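# Shelve colored bins on matching marked shelf spots

## Task

Move every bin from the table onto the shelf place marked with that bin's own color. It must sit centered on the mark, with its open side facing outward and its contents still inside. The board above the spot is low, so the bin may need tilting on the way in. Slide it fully in so it sits behind the shelf's front lip. At the end each bin must rest on its own: a bin still tilted or raised by a gripper does not count, and neither does one that stays in place only because the robot holds it.

## Robot and tools

Robot: two arms, left_arm and right_arm, each with a parallel gripper and a wrist camera. Bases in the scene frame: left_arm at (+0.176, +0.348, +0.706) m, quat_wxyz (+0.519, +0.474, +0.480, +0.525); right_arm at (+0.176, -0.348, +0.706) m, quat_wxyz (+0.525, +0.480, +0.474, +0.519). Joint ranges in rad, base to gripper: waist -2.880 to 2.880, shoulder 0.000 to 3.142, elbow 0.000 to 3.019, wrist pitch -1.693 to 1.571, wrist yaw -1.571 to 1.571, wrist roll -2.094 to 2.094. An elbow never quite straightens.

Scene frame: z = 0 is the table surface, with the origin above the centre of the robot's foot. +x points forward over the table, which starts near x = +0.15 m. +y is toward the robot's left, where left_arm sits. +z is up. Arm names refer to the robot's own sides, not to sides of an image. In the gripper's frame the fingers extend along +z and close along y. end_effector_position is the point midway between the finger pads, about 1 cm short of the tips. Reported hand positions can be slightly wrong, more so at long reach, and motions often stop a centimetre or more off target, usually too low.

Row format (used by both motion tools): 16 numbers, always including both arms. First left_arm: x, y, z (metres), qw, qx, qy, qz (w first), opening. Then the same eight for right_arm. Position and quaternion are an absolute target pose for end_effector_position and end_effector_quat_wxyz in the scene frame. Opening runs from -1 (closed) to +1 (fully open, 0.094 m). A row may carry 12 extra numbers in 0 to 1: stiffness scales for each joint, left_arm's six then right_arm's six, in Joint positions order; they persist until changed.

execute_actions(actions): a list of up to 15 actions. Each action is a list of up to 15 rows; each row lasts one step of 1/30 s, and a short action repeats its last row to fill 15 steps. An empty list only returns state and images. Per step the commanded pose is clipped to within 70 mm and 16 degrees of the measured pose, so a distant target takes several actions, and afterward the arm goes no further than its last clipped pose. An action is rejected for both arms if any target lies over 0.6 m from that gripper's current position along any of its own axes; if the first action fails this check or any action is malformed, nothing runs. To hold an orientation, repeat the same quaternion every row rather than copying the drifted reported one.

move(target, speed, blocking): target is one 16-number row (absolute poses, as above). Each gripper travels a straight line toward its pose, both finishing together, taking 0.5 to 10 s; longer paths are cut off at 10 s. speed is the top path speed in m/s, 0.002 to 0.5, default 0.25 (turning up to twice that in rad/s). Openings are applied at the start. Paths ignore obstacles and the other arm; faster moves hit harder, and aiming beyond a contact presses harder. blocking=false returns after 0.5 s while motion continues; then use wait or stop before sending more motion. The result adds a "move:" line: done, off_target, moving, held or fault, plus limits (paced = pose clipped; held = some steps blocked, after which the arm may jump faster than speed), and each gripper's distance from its pose.

wait(seconds): 0 to 10; lets time pass with commands held, returning early if a move ends. stop(): brakes a running move; it needs stopping distance, and fingers keep moving. zoom_image(camera, region): camera is cam_head_left, cam_head_right, cam_left_wrist or cam_right_wrist; region [x0, y0, x1, y1] in pixels from the top-left, at most 504 by 504. Image sizes: head cameras 504x504, wrist cameras 616x616. read_manual(section): returns licence text only ("licences"). finished_scene(scene): ends the current scene, given its number; it cannot be undone and reports success.

Results: a state line "left_arm: ... | right_arm: ..." with each gripper's pose, Hand target lines (the pose each arm is currently driven toward), grip_measured (opening on the command scale; the last Joint positions number is the opening in metres, readings off by up to about 1 mm), and images. "pose unreachable" means the clearance check altered or blocked that arm's command. FAULT lines mean an arm stopped. MOTOR HOT appears from 85 °C; at 100 °C an OVER-TEMPERATURE FAULT drops that arm until it cools, so avoid long heavy holding, including during long thinking, when the robot simply keeps its last command.

Gripping: command an opening below grip_measured to hold; roughly 0.03 below is firm, less is gentler. Pads exert about 50 to 62 N, less on thin parts. An arm meant to stay put should receive its full last reported pose and desired opening in every call.

Avoid: dropping bins or spilling parts, knocking anything off the table, arms striking or pressing each other, slamming or shoving hard. Occasional disturbances may tug a held part or nudge loose objects. Before finishing, release each bin and back the gripper away so the bin rests untilted and unsupported.

Each tool is called after "Emit:" in YAML: its name, and indented under it one key for each argument.

## Session

Emit:
execute_actions:
  actions: []

Scene clock: 0.00 s.
left_arm: end_effector_position=(+0.7690, +0.7189, +0.1389) grip_measured=+1.000 end_effector_quat_wxyz=(-0.114, +0.143, -0.983, +0.032) | right_arm: end_effector_position=(+0.4409, -0.4589, +0.2805) grip_measured=+1.000 end_effector_quat_wxyz=(-0.257, +0.500, +0.750, -0.348)
Joint positions: left_arm=[-0.881  1.667  1.679  0.181  0.715 -0.403  0.094] | right_arm=[-1.739  1.178  0.953 -0.697  0.179  1.153  0.094]
Joint velocities: left_arm=[-0.005 -0.005 -0.007 -0.002 -0.051 -0.022  0.   ] | right_arm=[-0.024  0.005 -0.002 -0.007  0.022 -0.007  0.   ]
Hand target (left_arm): +0.774, +0.719, +0.141; +0.118, -0.140, +0.983, -0.032
Hand target (right_arm): +0.437, -0.458, +0.283; -0.261, +0.498, +0.749, -0.351
Joint stiffness scale: left_arm=[1. 1. 1. 1. 1. 1.] | right_arm=[1. 1. 1. 1. 1. 1.]

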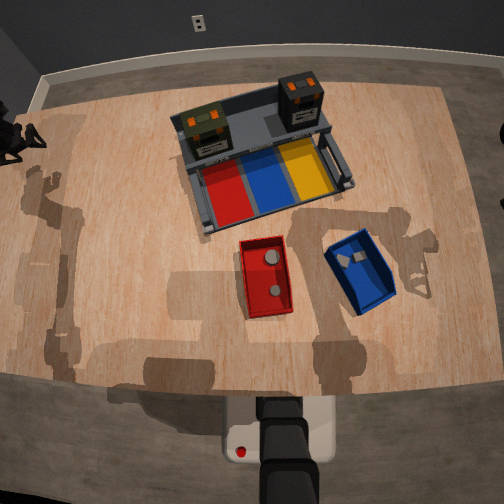

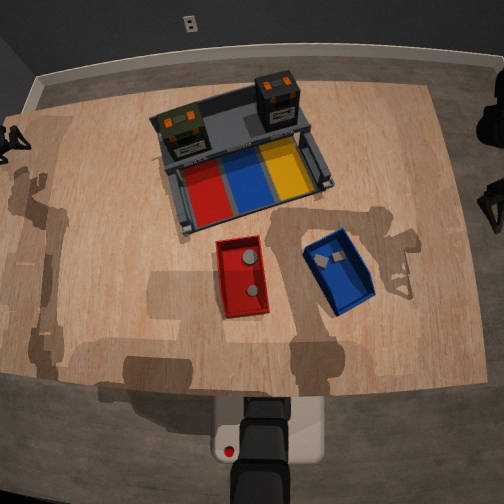

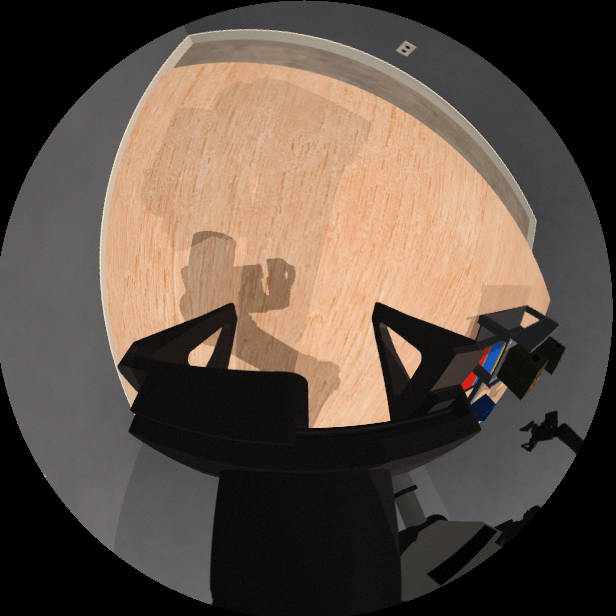

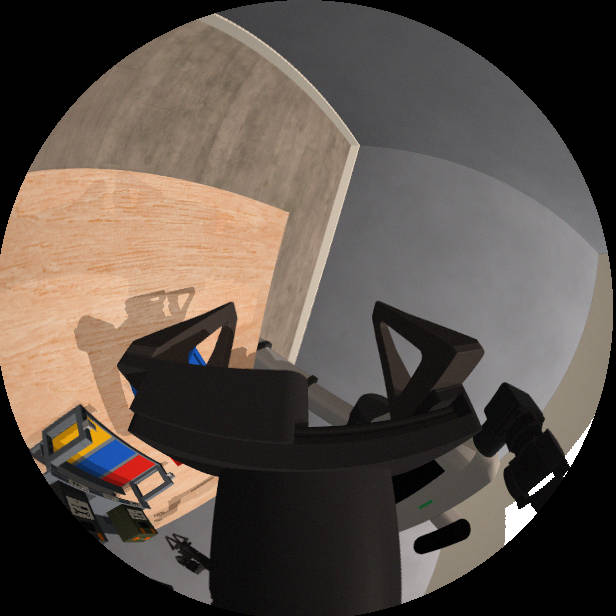

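Emit:
zoom_image:
  camera: "cam_head_left"
  region: [150, 60, 420, 330]

Emit:
zoom_image:
  camera: "cam_head_right"
  region: [130, 60, 400, 330]

Region (150, 60, 420, 330) of cam_head_left's 504x504 image, scaled by 1.867, with more detail than that image has.

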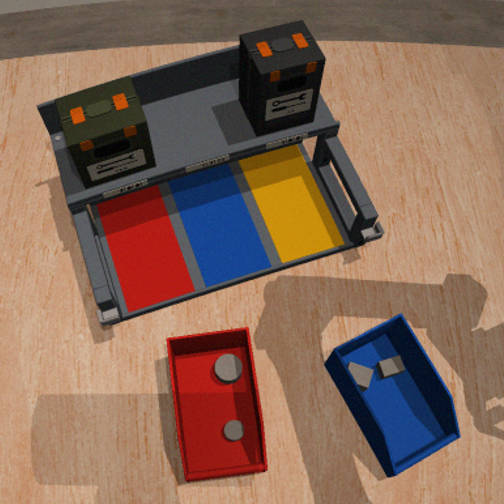

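Region (130, 60, 400, 330) of cam_head_right's 504x504 image, scaled by 1.867, with more detail than that image has.

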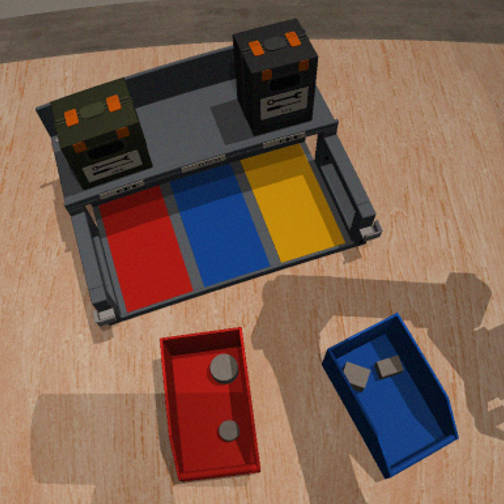

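Emit:
move:
  target: [0.45,0.2,0.2,0,0,1,0,1, 0.45,-0.4,0.2,0,0,1,0,1]

Scene clock: 9.53 s.
left_arm: end_effector_position=(+0.4634, +0.1931, +0.1875) grip_measured=+1.000 end_effector_quat_wxyz=(+0.004, -0.001, +1.000, -0.001) | right_arm: end_effector_position=(+0.4664, -0.3969, +0.1963) grip_measured=+1.000 end_effector_quat_wxyz=(+0.007, +0.004, +1.000, +0.008)
Joint positions: left_arm=[-1.974  1.453  0.721  0.643 -0.399 -0.025  0.094] | right_arm=[-1.701  1.346  0.628  0.643 -0.147 -0.014  0.094]
Joint velocities: left_arm=[-0.005 -0.005 -0.007 -0.002 -0.066  0.007  0.   ] | right_arm=[ 0.005 -0.015 -0.002  0.007 -0.007 -0.066  0.   ]
Hand target (left_arm): +0.451, +0.194, +0.192; -0.002, +0.008, +1.000, -0.001
Hand target (right_arm): +0.451, -0.400, +0.202; -0.002, +0.000, +1.000, +0.006
Off the commanded pose (left_arm): 0.020 m, 0 deg.
Off the commanded pose (right_arm): 0.017 m, 1 deg.
Joint stiffness scale: left_arm=[1. 1. 1. 1. 1. 1.] | right_arm=[1. 1. 1. 1. 1. 1.]
move: off_target (left_arm, right_arm)

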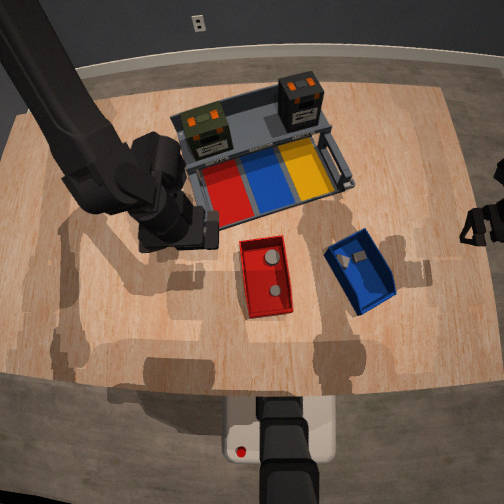

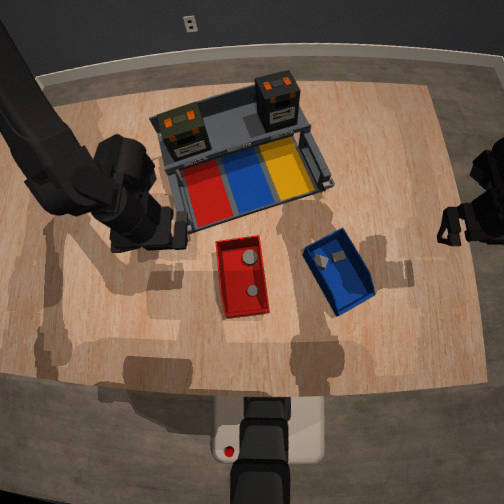

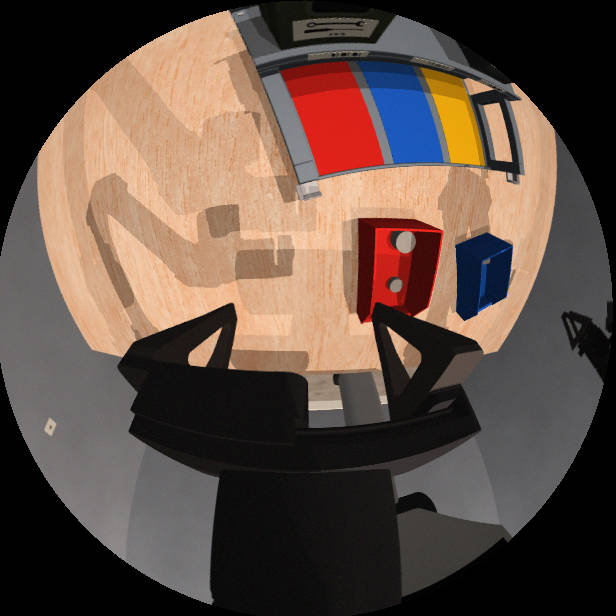

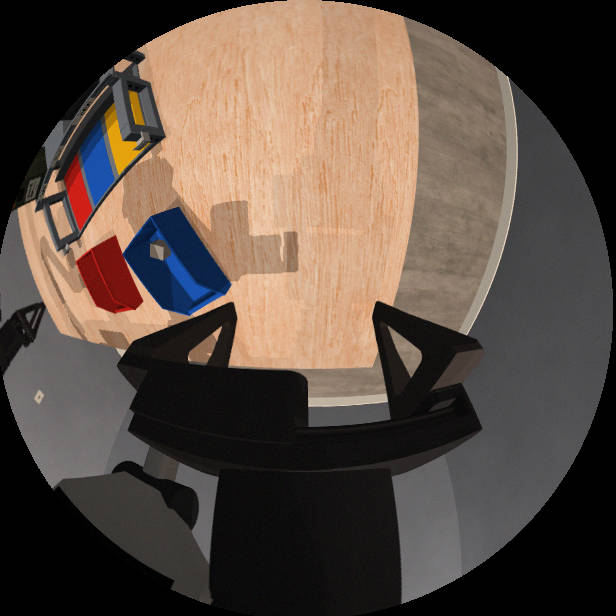

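Emit:
zoom_image:
  camera: "cam_left_wrist"
  region: [220, 0, 560, 340]

Emit:
zoom_image:
  camera: "cam_right_wrist"
  region: [0, 40, 300, 340]

Region (220, 0, 560, 340) of cam_left_wrist's 616x616 image, scaled by 1.482, with more detail than that image has.

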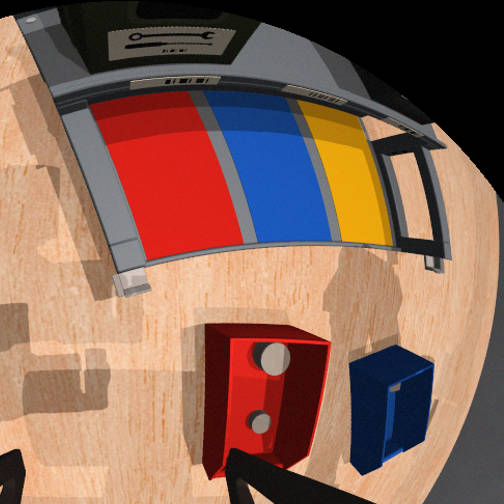

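Region (0, 40, 300, 340) of cam_right_wrist's 616x616 image, scaled by 1.680, with more detail than that image has.

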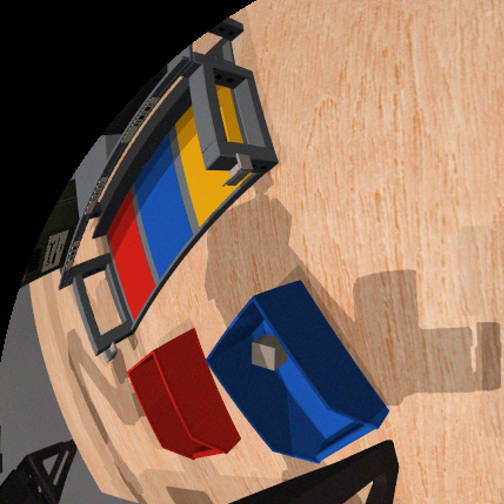

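Emit:
move:
  target: [0.31,0.08,0.21,0,0,1,0,1, 0.31,-0.18,0.21,0,0,1,0,1]

Scene clock: 35.07 s.
left_arm: end_effector_position=(+0.3014, +0.0866, +0.2076) grip_measured=+1.000 end_effector_quat_wxyz=(-0.010, +0.015, +1.000, +0.005) | right_arm: end_effector_position=(+0.3000, -0.1747, +0.2107) grip_measured=+1.000 end_effector_quat_wxyz=(-0.011, -0.006, +1.000, +0.003)
Joint positions: left_arm=[-2.238  1.923  0.723  1.061 -0.673 -0.043  0.094] | right_arm=[-1.088  1.866  0.575  1.166  0.474  0.033  0.094]
Joint velocities: left_arm=[ 0.005 -0.015  0.002 -0.007 -0.007 -0.007  0.   ] | right_arm=[-0.015 -0.005 -0.012 -0.017 -0.037 -0.037  0.   ]
Hand target (left_arm): +0.308, +0.079, +0.209; +0.001, +0.001, +1.000, +0.000
Hand target (right_arm): +0.307, -0.177, +0.211; -0.001, +0.003, +1.000, +0.000
Off the commanded pose (left_arm): 0.011 m, 2 deg.
Off the commanded pose (right_arm): 0.011 m, 1 deg.
Joint stiffness scale: left_arm=[1. 1. 1. 1. 1. 1.] | right_arm=[1. 1. 1. 1. 1. 1.]
move: off_target (left_arm, right_arm)

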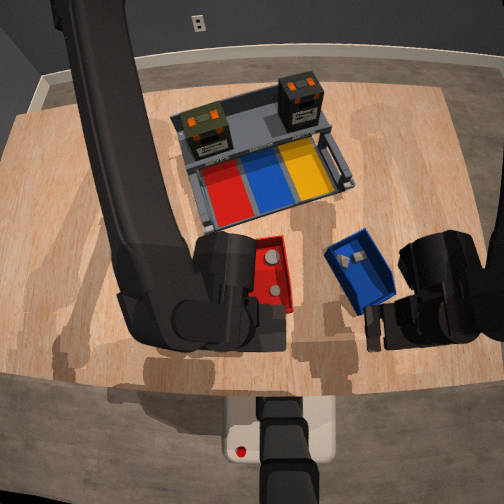

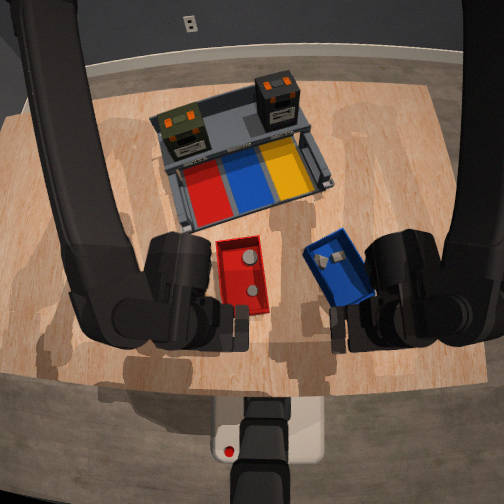

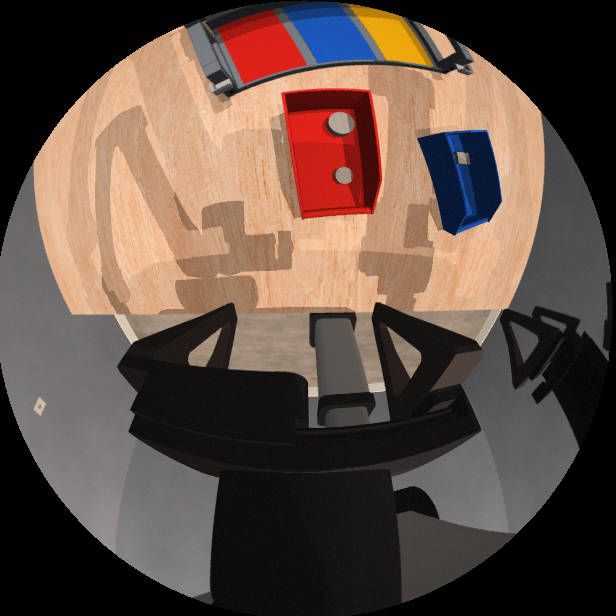

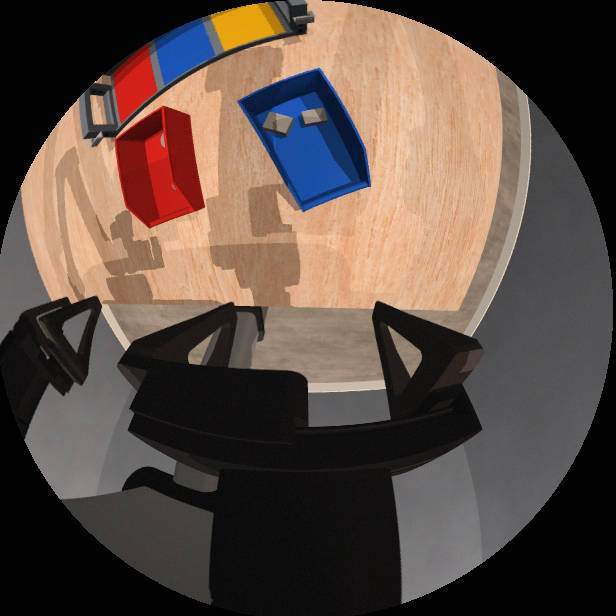

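Emit:
zoom_image:
  camera: "cam_left_wrist"
  region: [260, 70, 520, 250]

Emit:
zoom_image:
  camera: "cam_right_wrist"
  region: [100, 50, 400, 250]

Region (260, 70, 520, 250) of cam_left_wrist's 616x616 image, scaled by 1.938, with more detail than that image has; it fills the top 349 rows of this view, and the rest is white.

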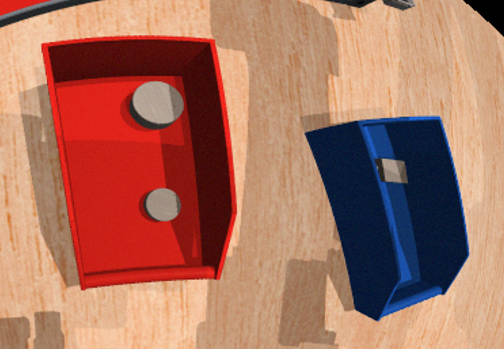

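Region (100, 50, 400, 250) of cam_right_wrist's 616x616 image, scaled by 1.680, with more detail than that image has.

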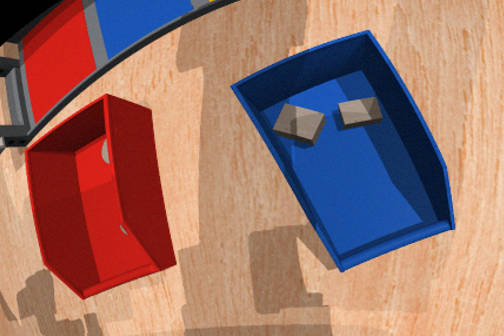

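Emit:
move:
  target: [0.44,0.25,0.06,0.707,0,0.707,0,1, 0.53,0.0,0.22,0,0,1,0,1]

Scene clock: 69.20 s.
left_arm: end_effector_position=(+0.4414, +0.2489, +0.0604) grip_measured=+1.000 end_effector_quat_wxyz=(+0.283, +0.043, +0.957, -0.042) | right_arm: end_effector_position=(+0.5300, -0.0017, +0.2146) grip_measured=+1.000 end_effector_quat_wxyz=(+0.002, +0.000, +1.000, -0.003)
Joint positions: left_arm=[-1.731  2.089  1.031  1.536 -0.031  0.143  0.094] | right_arm=[-0.78   1.56   1.067  0.371  0.793  0.075  0.094]
Joint velocities: left_arm=[-0.015  0.015  0.012 -0.017 -0.022 -0.022  0.   ] | right_arm=[-0.005 -0.005 -0.017 -0.012  0.007 -0.037  0.   ]
Hand target (left_arm): +0.439, +0.254, +0.060; +0.289, +0.041, +0.956, -0.038
Hand target (right_arm): +0.531, +0.002, +0.220; -0.001, +0.001, +1.000, +0.000
Off the commanded pose (left_arm): 0.002 m, 57 deg; orientation clipped at the last step of the last action.
Off the commanded pose (right_arm): 0.006 m, 0 deg.
Joint stiffness scale: left_arm=[1. 1. 1. 1. 1. 1.] | right_arm=[1. 1. 1. 1. 1. 1.]
joint sent to its limit (left arm) — the command would take joint 4 (wrist pitch) past its upper limit, so that joint was sent only as far as its limit.
move: off_target (left_arm); limits=paced

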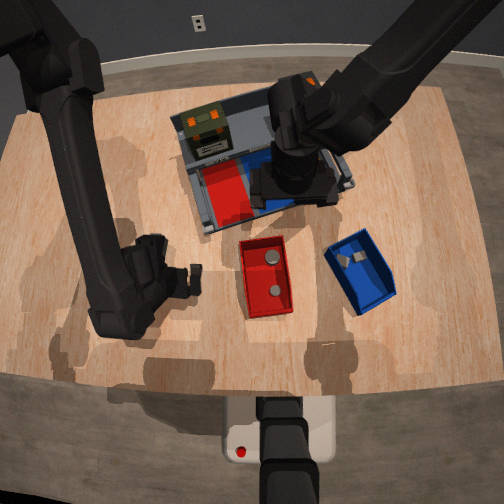

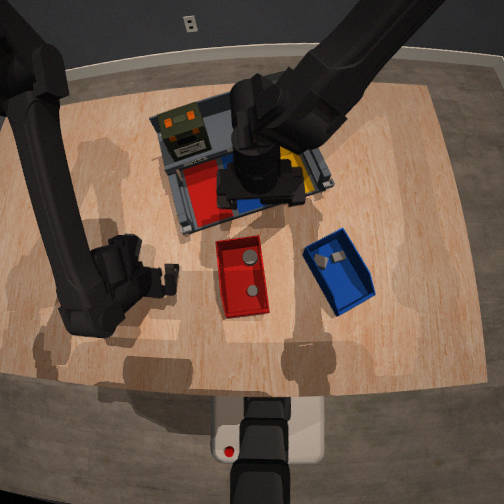

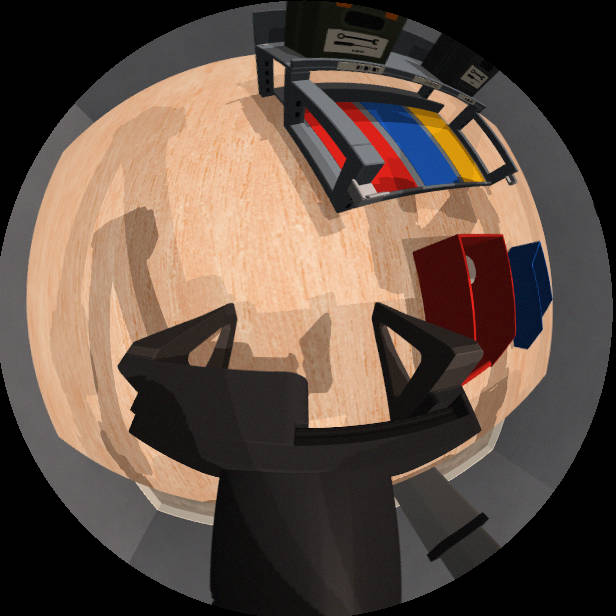

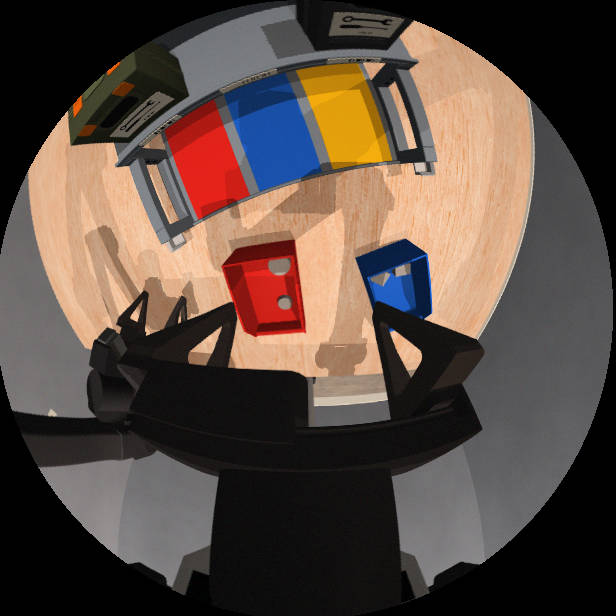

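Emit:
zoom_image:
  camera: "cam_left_wrist"
  region: [240, 0, 540, 230]

Emit:
zoom_image:
  camera: "cam_right_wrist"
  region: [110, 40, 450, 260]

Region (240, 0, 540, 230) of cam_left_wrist's 616x616 image, scaled by 1.680, with more detail than that image has; it fills the top 386 rows of this view, and the rest is white.

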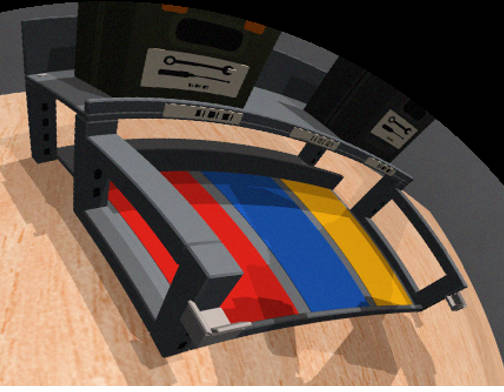

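Region (110, 40, 450, 260) of cam_right_wrist's 616x616 image, scaled by 1.482, with more detail than that image has; it fills the top 326 rows of this view, and the rest is white.

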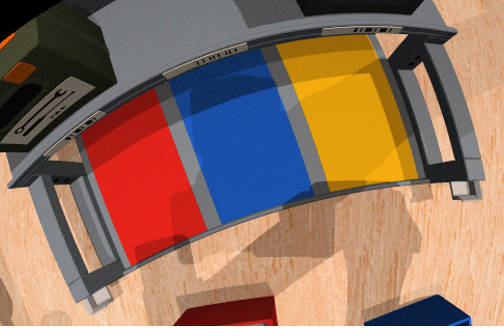

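Emit:
zoom_image:
  camera: "cam_left_wrist"
  region: [260, 40, 440, 220]

Region (260, 40, 440, 220) of cam_left_wrist's 616x616 image, scaled by 2.800, with more detail than that image has.

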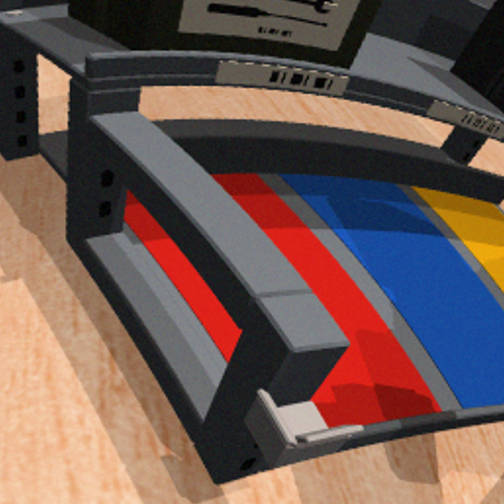

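Emit:
move:
  target: [0.393,0.004,0.15,0.2161,-0.0537,0.9748,0.0119,0, 0.4265,-0.232,0.13,0.2111,-0.2155,0.9522,0.0478,0]

Scene clock: 123.20 s.
left_arm: end_effector_position=(+0.4010, +0.0042, +0.1504) grip_measured=+0.003 end_effector_quat_wxyz=(+0.224, -0.062, +0.973, +0.010) | right_arm: end_effector_position=(+0.4254, -0.2391, +0.1235) grip_measured=+0.001 end_effector_quat_wxyz=(-0.206, +0.215, -0.953, -0.048)
Joint positions: left_arm=[-2.279  2.158  1.105  1.53  -0.694  0.197  0.047] | right_arm=[-1.389  1.897  0.785  1.404 -0.012 -0.473  0.047]
Joint velocities: left_arm=[-0.005 -0.015  0.012 -0.002 -0.022 -0.022 -0.   ] | right_arm=[-0.015  0.005  0.002  0.007 -0.037  0.007 -0.001]
Hand target (left_arm): +0.393, +0.000, +0.148; +0.216, -0.050, +0.975, +0.010
Hand target (right_arm): +0.425, -0.236, +0.131; +0.212, -0.220, +0.951, +0.051
Off the commanded pose (left_arm): 0.008 m, 1 deg.
Off the commanded pose (right_arm): 0.010 m, 1 deg.
Joint stiffness scale: left_arm=[1. 1. 1. 1. 1. 1.] | right_arm=[1. 1. 1. 1. 1. 1.]
move: done

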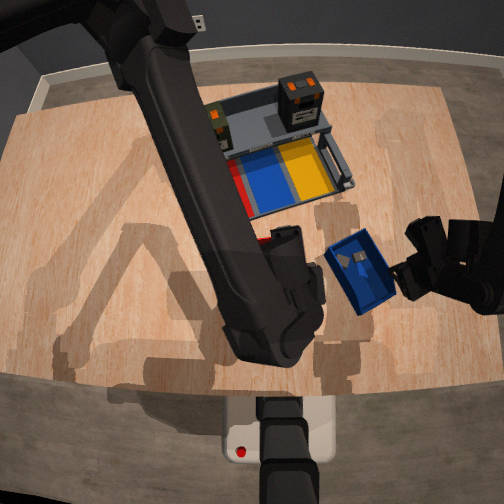

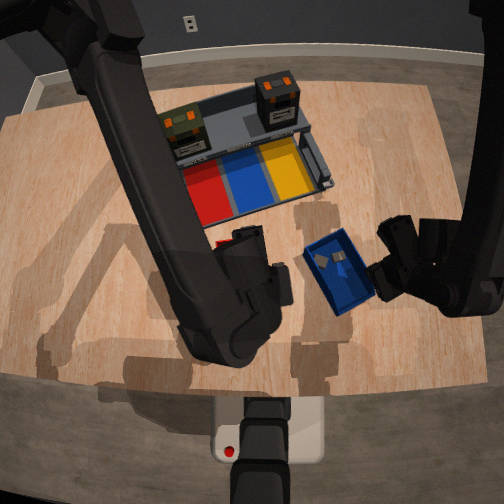

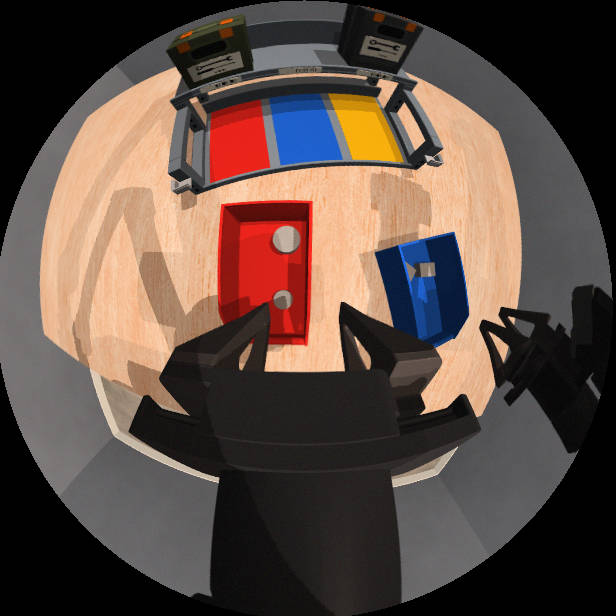

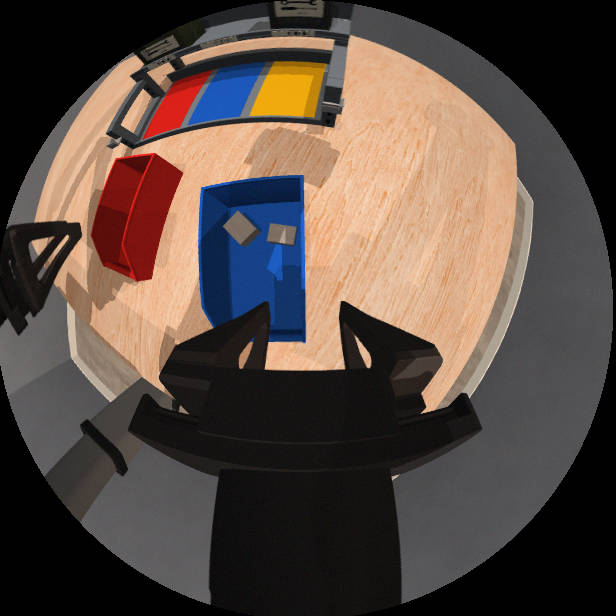

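Emit:
zoom_image:
  camera: "cam_left_wrist"
  region: [160, 0, 450, 210]

Emit:
move:
  target: [0.391,0.003,0.052,0.2161,-0.0537,0.9748,0.0119,0, 0.4265,-0.232,0.055,0.2111,-0.2155,0.9522,0.0478,0]
  speed: 0.12

Region (160, 0, 450, 210) of cam_left_wrist's 616x616 image, scaled by 1.738, with more detail than that image has; it fills the top 365 rows of this view, and the rest is white.

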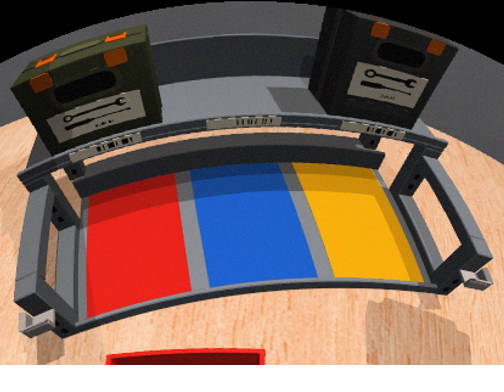

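Scene clock: 127.10 s.
left_arm: end_effector_position=(+0.3975, -0.0016, +0.0607) grip_measured=+0.003 end_effector_quat_wxyz=(+0.223, -0.055, +0.973, +0.009) | right_arm: end_effector_position=(+0.4354, -0.2269, +0.0588) grip_measured=+0.001 end_effector_quat_wxyz=(-0.224, +0.215, -0.949, -0.047)
Joint positions: left_arm=[-2.191  2.282  1.353  1.372 -0.61   0.161  0.047] | right_arm=[-1.391  2.008  0.995  1.341 -0.022 -0.475  0.047]
Joint velocities: left_arm=[-0.015 -0.005 -0.007  0.002  0.022 -0.066  0.   ] | right_arm=[-0.005  0.005  0.002  0.007  0.007 -0.007  0.001]
Hand target (left_arm): +0.391, +0.005, +0.052; +0.216, -0.054, +0.975, +0.012
Hand target (right_arm): +0.426, -0.232, +0.056; +0.211, -0.216, +0.952, +0.048
Off the commanded pose (left_arm): 0.012 m, 1 deg.
Off the commanded pose (right_arm): 0.011 m, 2 deg.
Joint stiffness scale: left_arm=[1. 1. 1. 1. 1. 1.] | right_arm=[1. 1. 1. 1. 1. 1.]
move: off_target (left_arm, right_arm)

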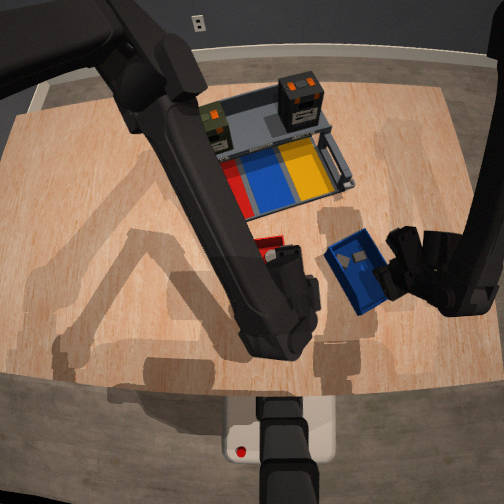

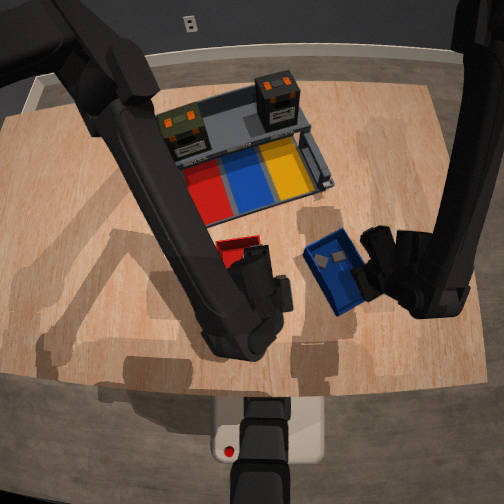

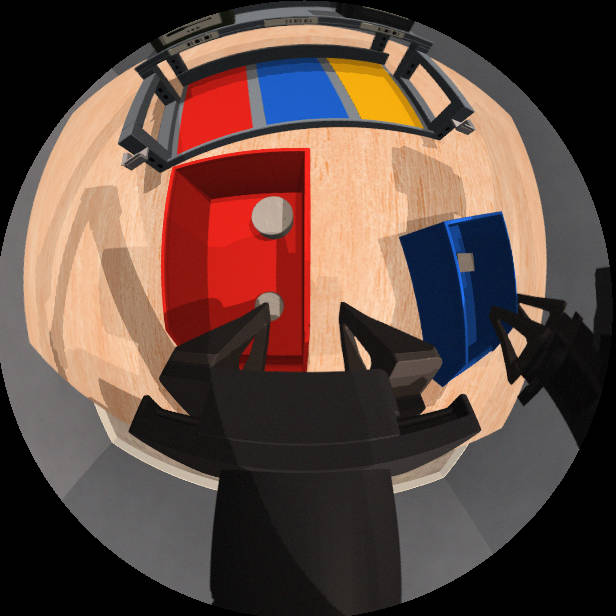

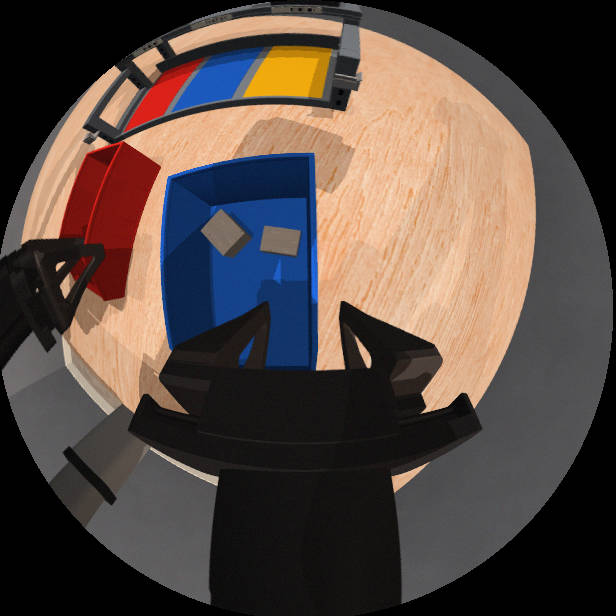

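Emit:
move:
  target: [0.391,0.003,0.038,0.2161,-0.0537,0.9748,0.0119,-0.4, 0.428,-0.238,0.043,0.2111,-0.2155,0.9522,0.0478,-0.4]
  speed: 0.05

Scene clock: 130.30 s.
left_arm: end_effector_position=(+0.3973, -0.0059, +0.0482) grip_measured=-0.397 end_effector_quat_wxyz=(+0.223, -0.054, +0.973, +0.006) | right_arm: end_effector_position=(+0.4368, -0.2345, +0.0466) grip_measured=-0.399 end_effector_quat_wxyz=(-0.223, +0.217, -0.949, -0.045)
Joint positions: left_arm=[-2.184  2.303  1.397  1.345 -0.6    0.156  0.028] | right_arm=[-1.409  2.022  1.029  1.319 -0.036 -0.475  0.028]
Joint velocities: left_arm=[-0.005 -0.005 -0.002  0.002  0.007  0.007  0.001] | right_arm=[-0.015  0.005 -0.002  0.007 -0.051  0.007 -0.001]
Hand target (left_arm): +0.391, +0.004, +0.039; +0.216, -0.054, +0.975, +0.012
Hand target (right_arm): +0.428, -0.238, +0.043; +0.211, -0.215, +0.952, +0.048
Off the commanded pose (left_arm): 0.015 m, 1 deg.
Off the commanded pose (right_arm): 0.010 m, 1 deg.
Joint stiffness scale: left_arm=[1. 1. 1. 1. 1. 1.] | right_arm=[1. 1. 1. 1. 1. 1.]
move: off_target (left_arm)

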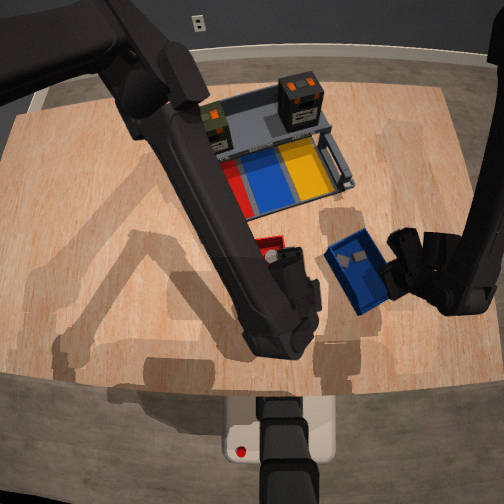

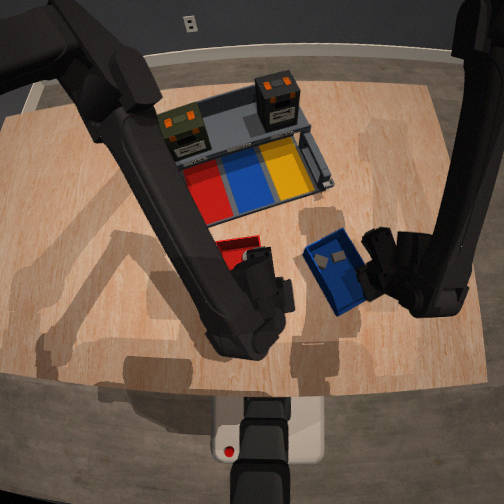

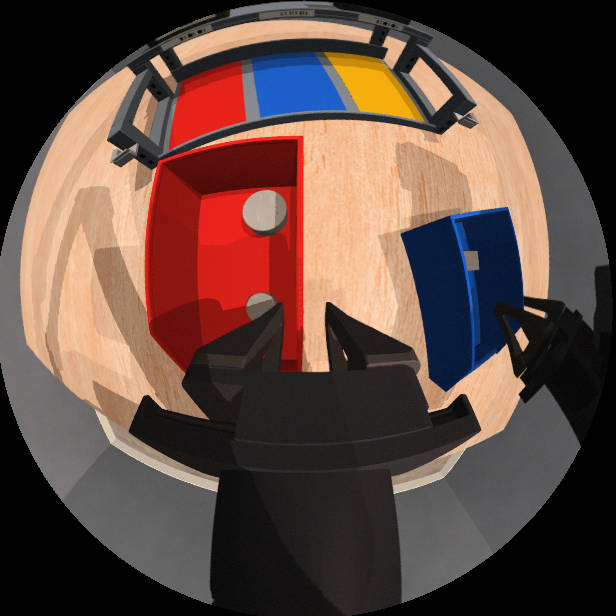

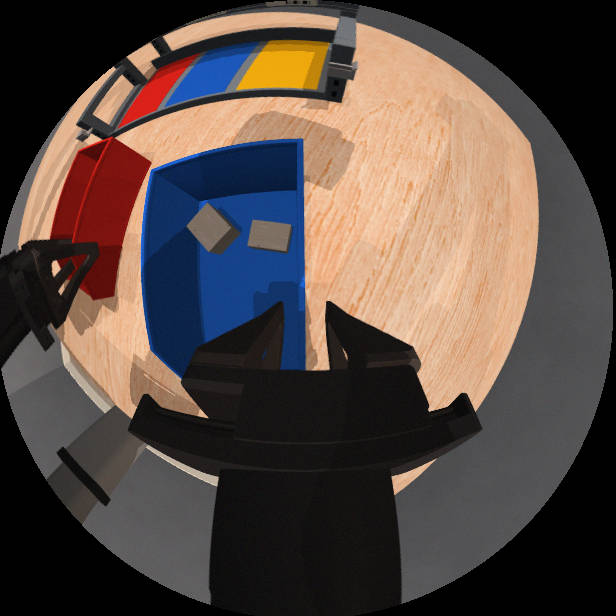

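Close gradually.

Emit:
execute_actions:
  actions:
    - [[0.391,0.004,0.039,0.2161,-0.0537,0.9748,0.0119,-0.6,0.428,-0.238,0.043,0.2111,-0.2155,0.9522,0.0478,-0.6],[0.391,0.004,0.039,0.2161,-0.0537,0.9748,0.0119,-0.65,0.428,-0.238,0.043,0.2111,-0.2155,0.9522,0.0478,-0.65],[0.391,0.004,0.039,0.2161,-0.0537,0.9748,0.0119,-0.7,0.428,-0.238,0.043,0.2111,-0.2155,0.9522,0.0478,-0.7],[0.391,0.004,0.039,0.2161,-0.0537,0.9748,0.0119,-0.74,0.428,-0.238,0.043,0.2111,-0.2155,0.9522,0.0478,-0.74],[0.391,0.004,0.039,0.2161,-0.0537,0.9748,0.0119,-0.78,0.428,-0.238,0.043,0.2111,-0.2155,0.9522,0.0478,-0.78],[0.391,0.004,0.039,0.2161,-0.0537,0.9748,0.0119,-0.81,0.428,-0.238,0.043,0.2111,-0.2155,0.9522,0.0478,-0.81],[0.391,0.004,0.039,0.2161,-0.0537,0.9748,0.0119,-0.84,0.428,-0.238,0.043,0.2111,-0.2155,0.9522,0.0478,-0.84],[0.391,0.004,0.039,0.2161,-0.0537,0.9748,0.0119,-0.86,0.428,-0.238,0.043,0.2111,-0.2155,0.9522,0.0478,-0.86],[0.391,0.004,0.039,0.2161,-0.0537,0.9748,0.0119,-0.88,0.428,-0.238,0.043,0.2111,-0.2155,0.9522,0.0478,-0.88],[0.391,0.004,0.039,0.2161,-0.0537,0.9748,0.0119,-0.9,0.428,-0.238,0.043,0.2111,-0.2155,0.9522,0.0478,-0.9],[0.391,0.004,0.039,0.2161,-0.0537,0.9748,0.0119,-0.92,0.428,-0.238,0.043,0.2111,-0.2155,0.9522,0.0478,-0.92],[0.391,0.004,0.039,0.2161,-0.0537,0.9748,0.0119,-0.94,0.428,-0.238,0.043,0.2111,-0.2155,0.9522,0.0478,-0.94],[0.391,0.004,0.039,0.2161,-0.0537,0.9748,0.0119,-0.96,0.428,-0.238,0.043,0.2111,-0.2155,0.9522,0.0478,-0.96],[0.391,0.004,0.039,0.2161,-0.0537,0.9748,0.0119,-0.98,0.428,-0.238,0.043,0.2111,-0.2155,0.9522,0.0478,-0.98]]
    - [[0.391,0.004,0.039,0.2161,-0.0537,0.9748,0.0119,-1,0.428,-0.238,0.043,0.2111,-0.2155,0.9522,0.0478,-1]]

Scene clock: 138.67 s.
left_arm: end_effector_position=(+0.3971, -0.0045, +0.0478) grip_measured=-0.933 end_effector_quat_wxyz=(+0.222, -0.055, +0.973, +0.009) | right_arm: end_effector_position=(+0.4362, -0.2338, +0.0465) grip_measured=-0.938 end_effector_quat_wxyz=(-0.222, +0.216, -0.950, -0.048)
Joint positions: left_arm=[-2.183  2.303  1.397  1.345 -0.604  0.155  0.003] | right_arm=[-1.409  2.023  1.029  1.318 -0.04  -0.471  0.003]
Joint velocities: left_arm=[-0.005 -0.005  0.007 -0.002 -0.066 -0.007 -0.001] | right_arm=[ 0.005 -0.015 -0.012 -0.007  0.007 -0.022 -0.   ]
Hand target (left_arm): +0.391, +0.004, +0.040; +0.216, -0.054, +0.975, +0.012
Hand target (right_arm): +0.428, -0.238, +0.043; +0.211, -0.215, +0.952, +0.048
Off the commanded pose (left_arm): 0.014 m, 1 deg.
Off the commanded pose (right_arm): 0.010 m, 1 deg.
Joint stiffness scale: left_arm=[1. 1. 1. 1. 1. 1.] | right_arm=[1. 1. 1. 1. 1. 1.]

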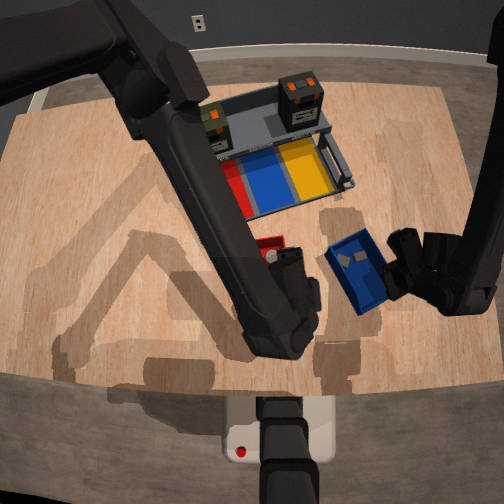

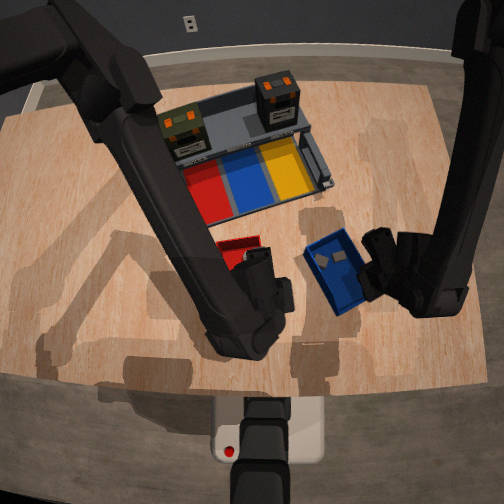

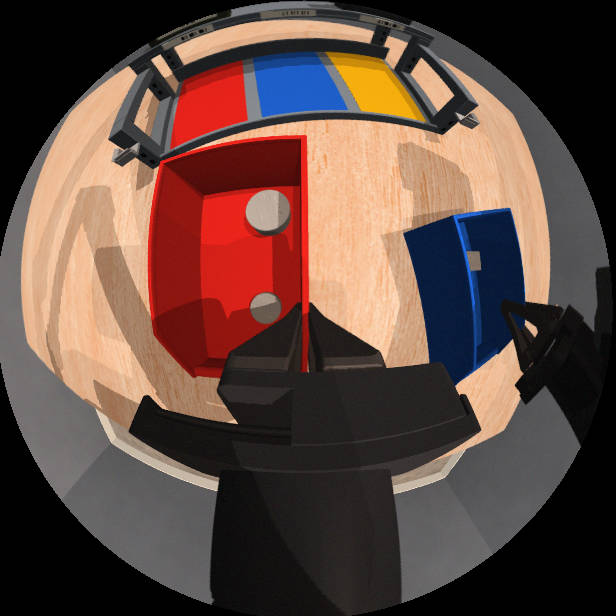

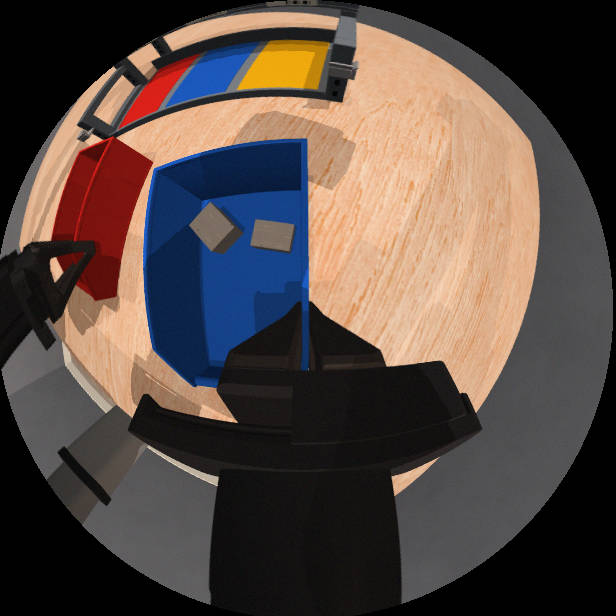

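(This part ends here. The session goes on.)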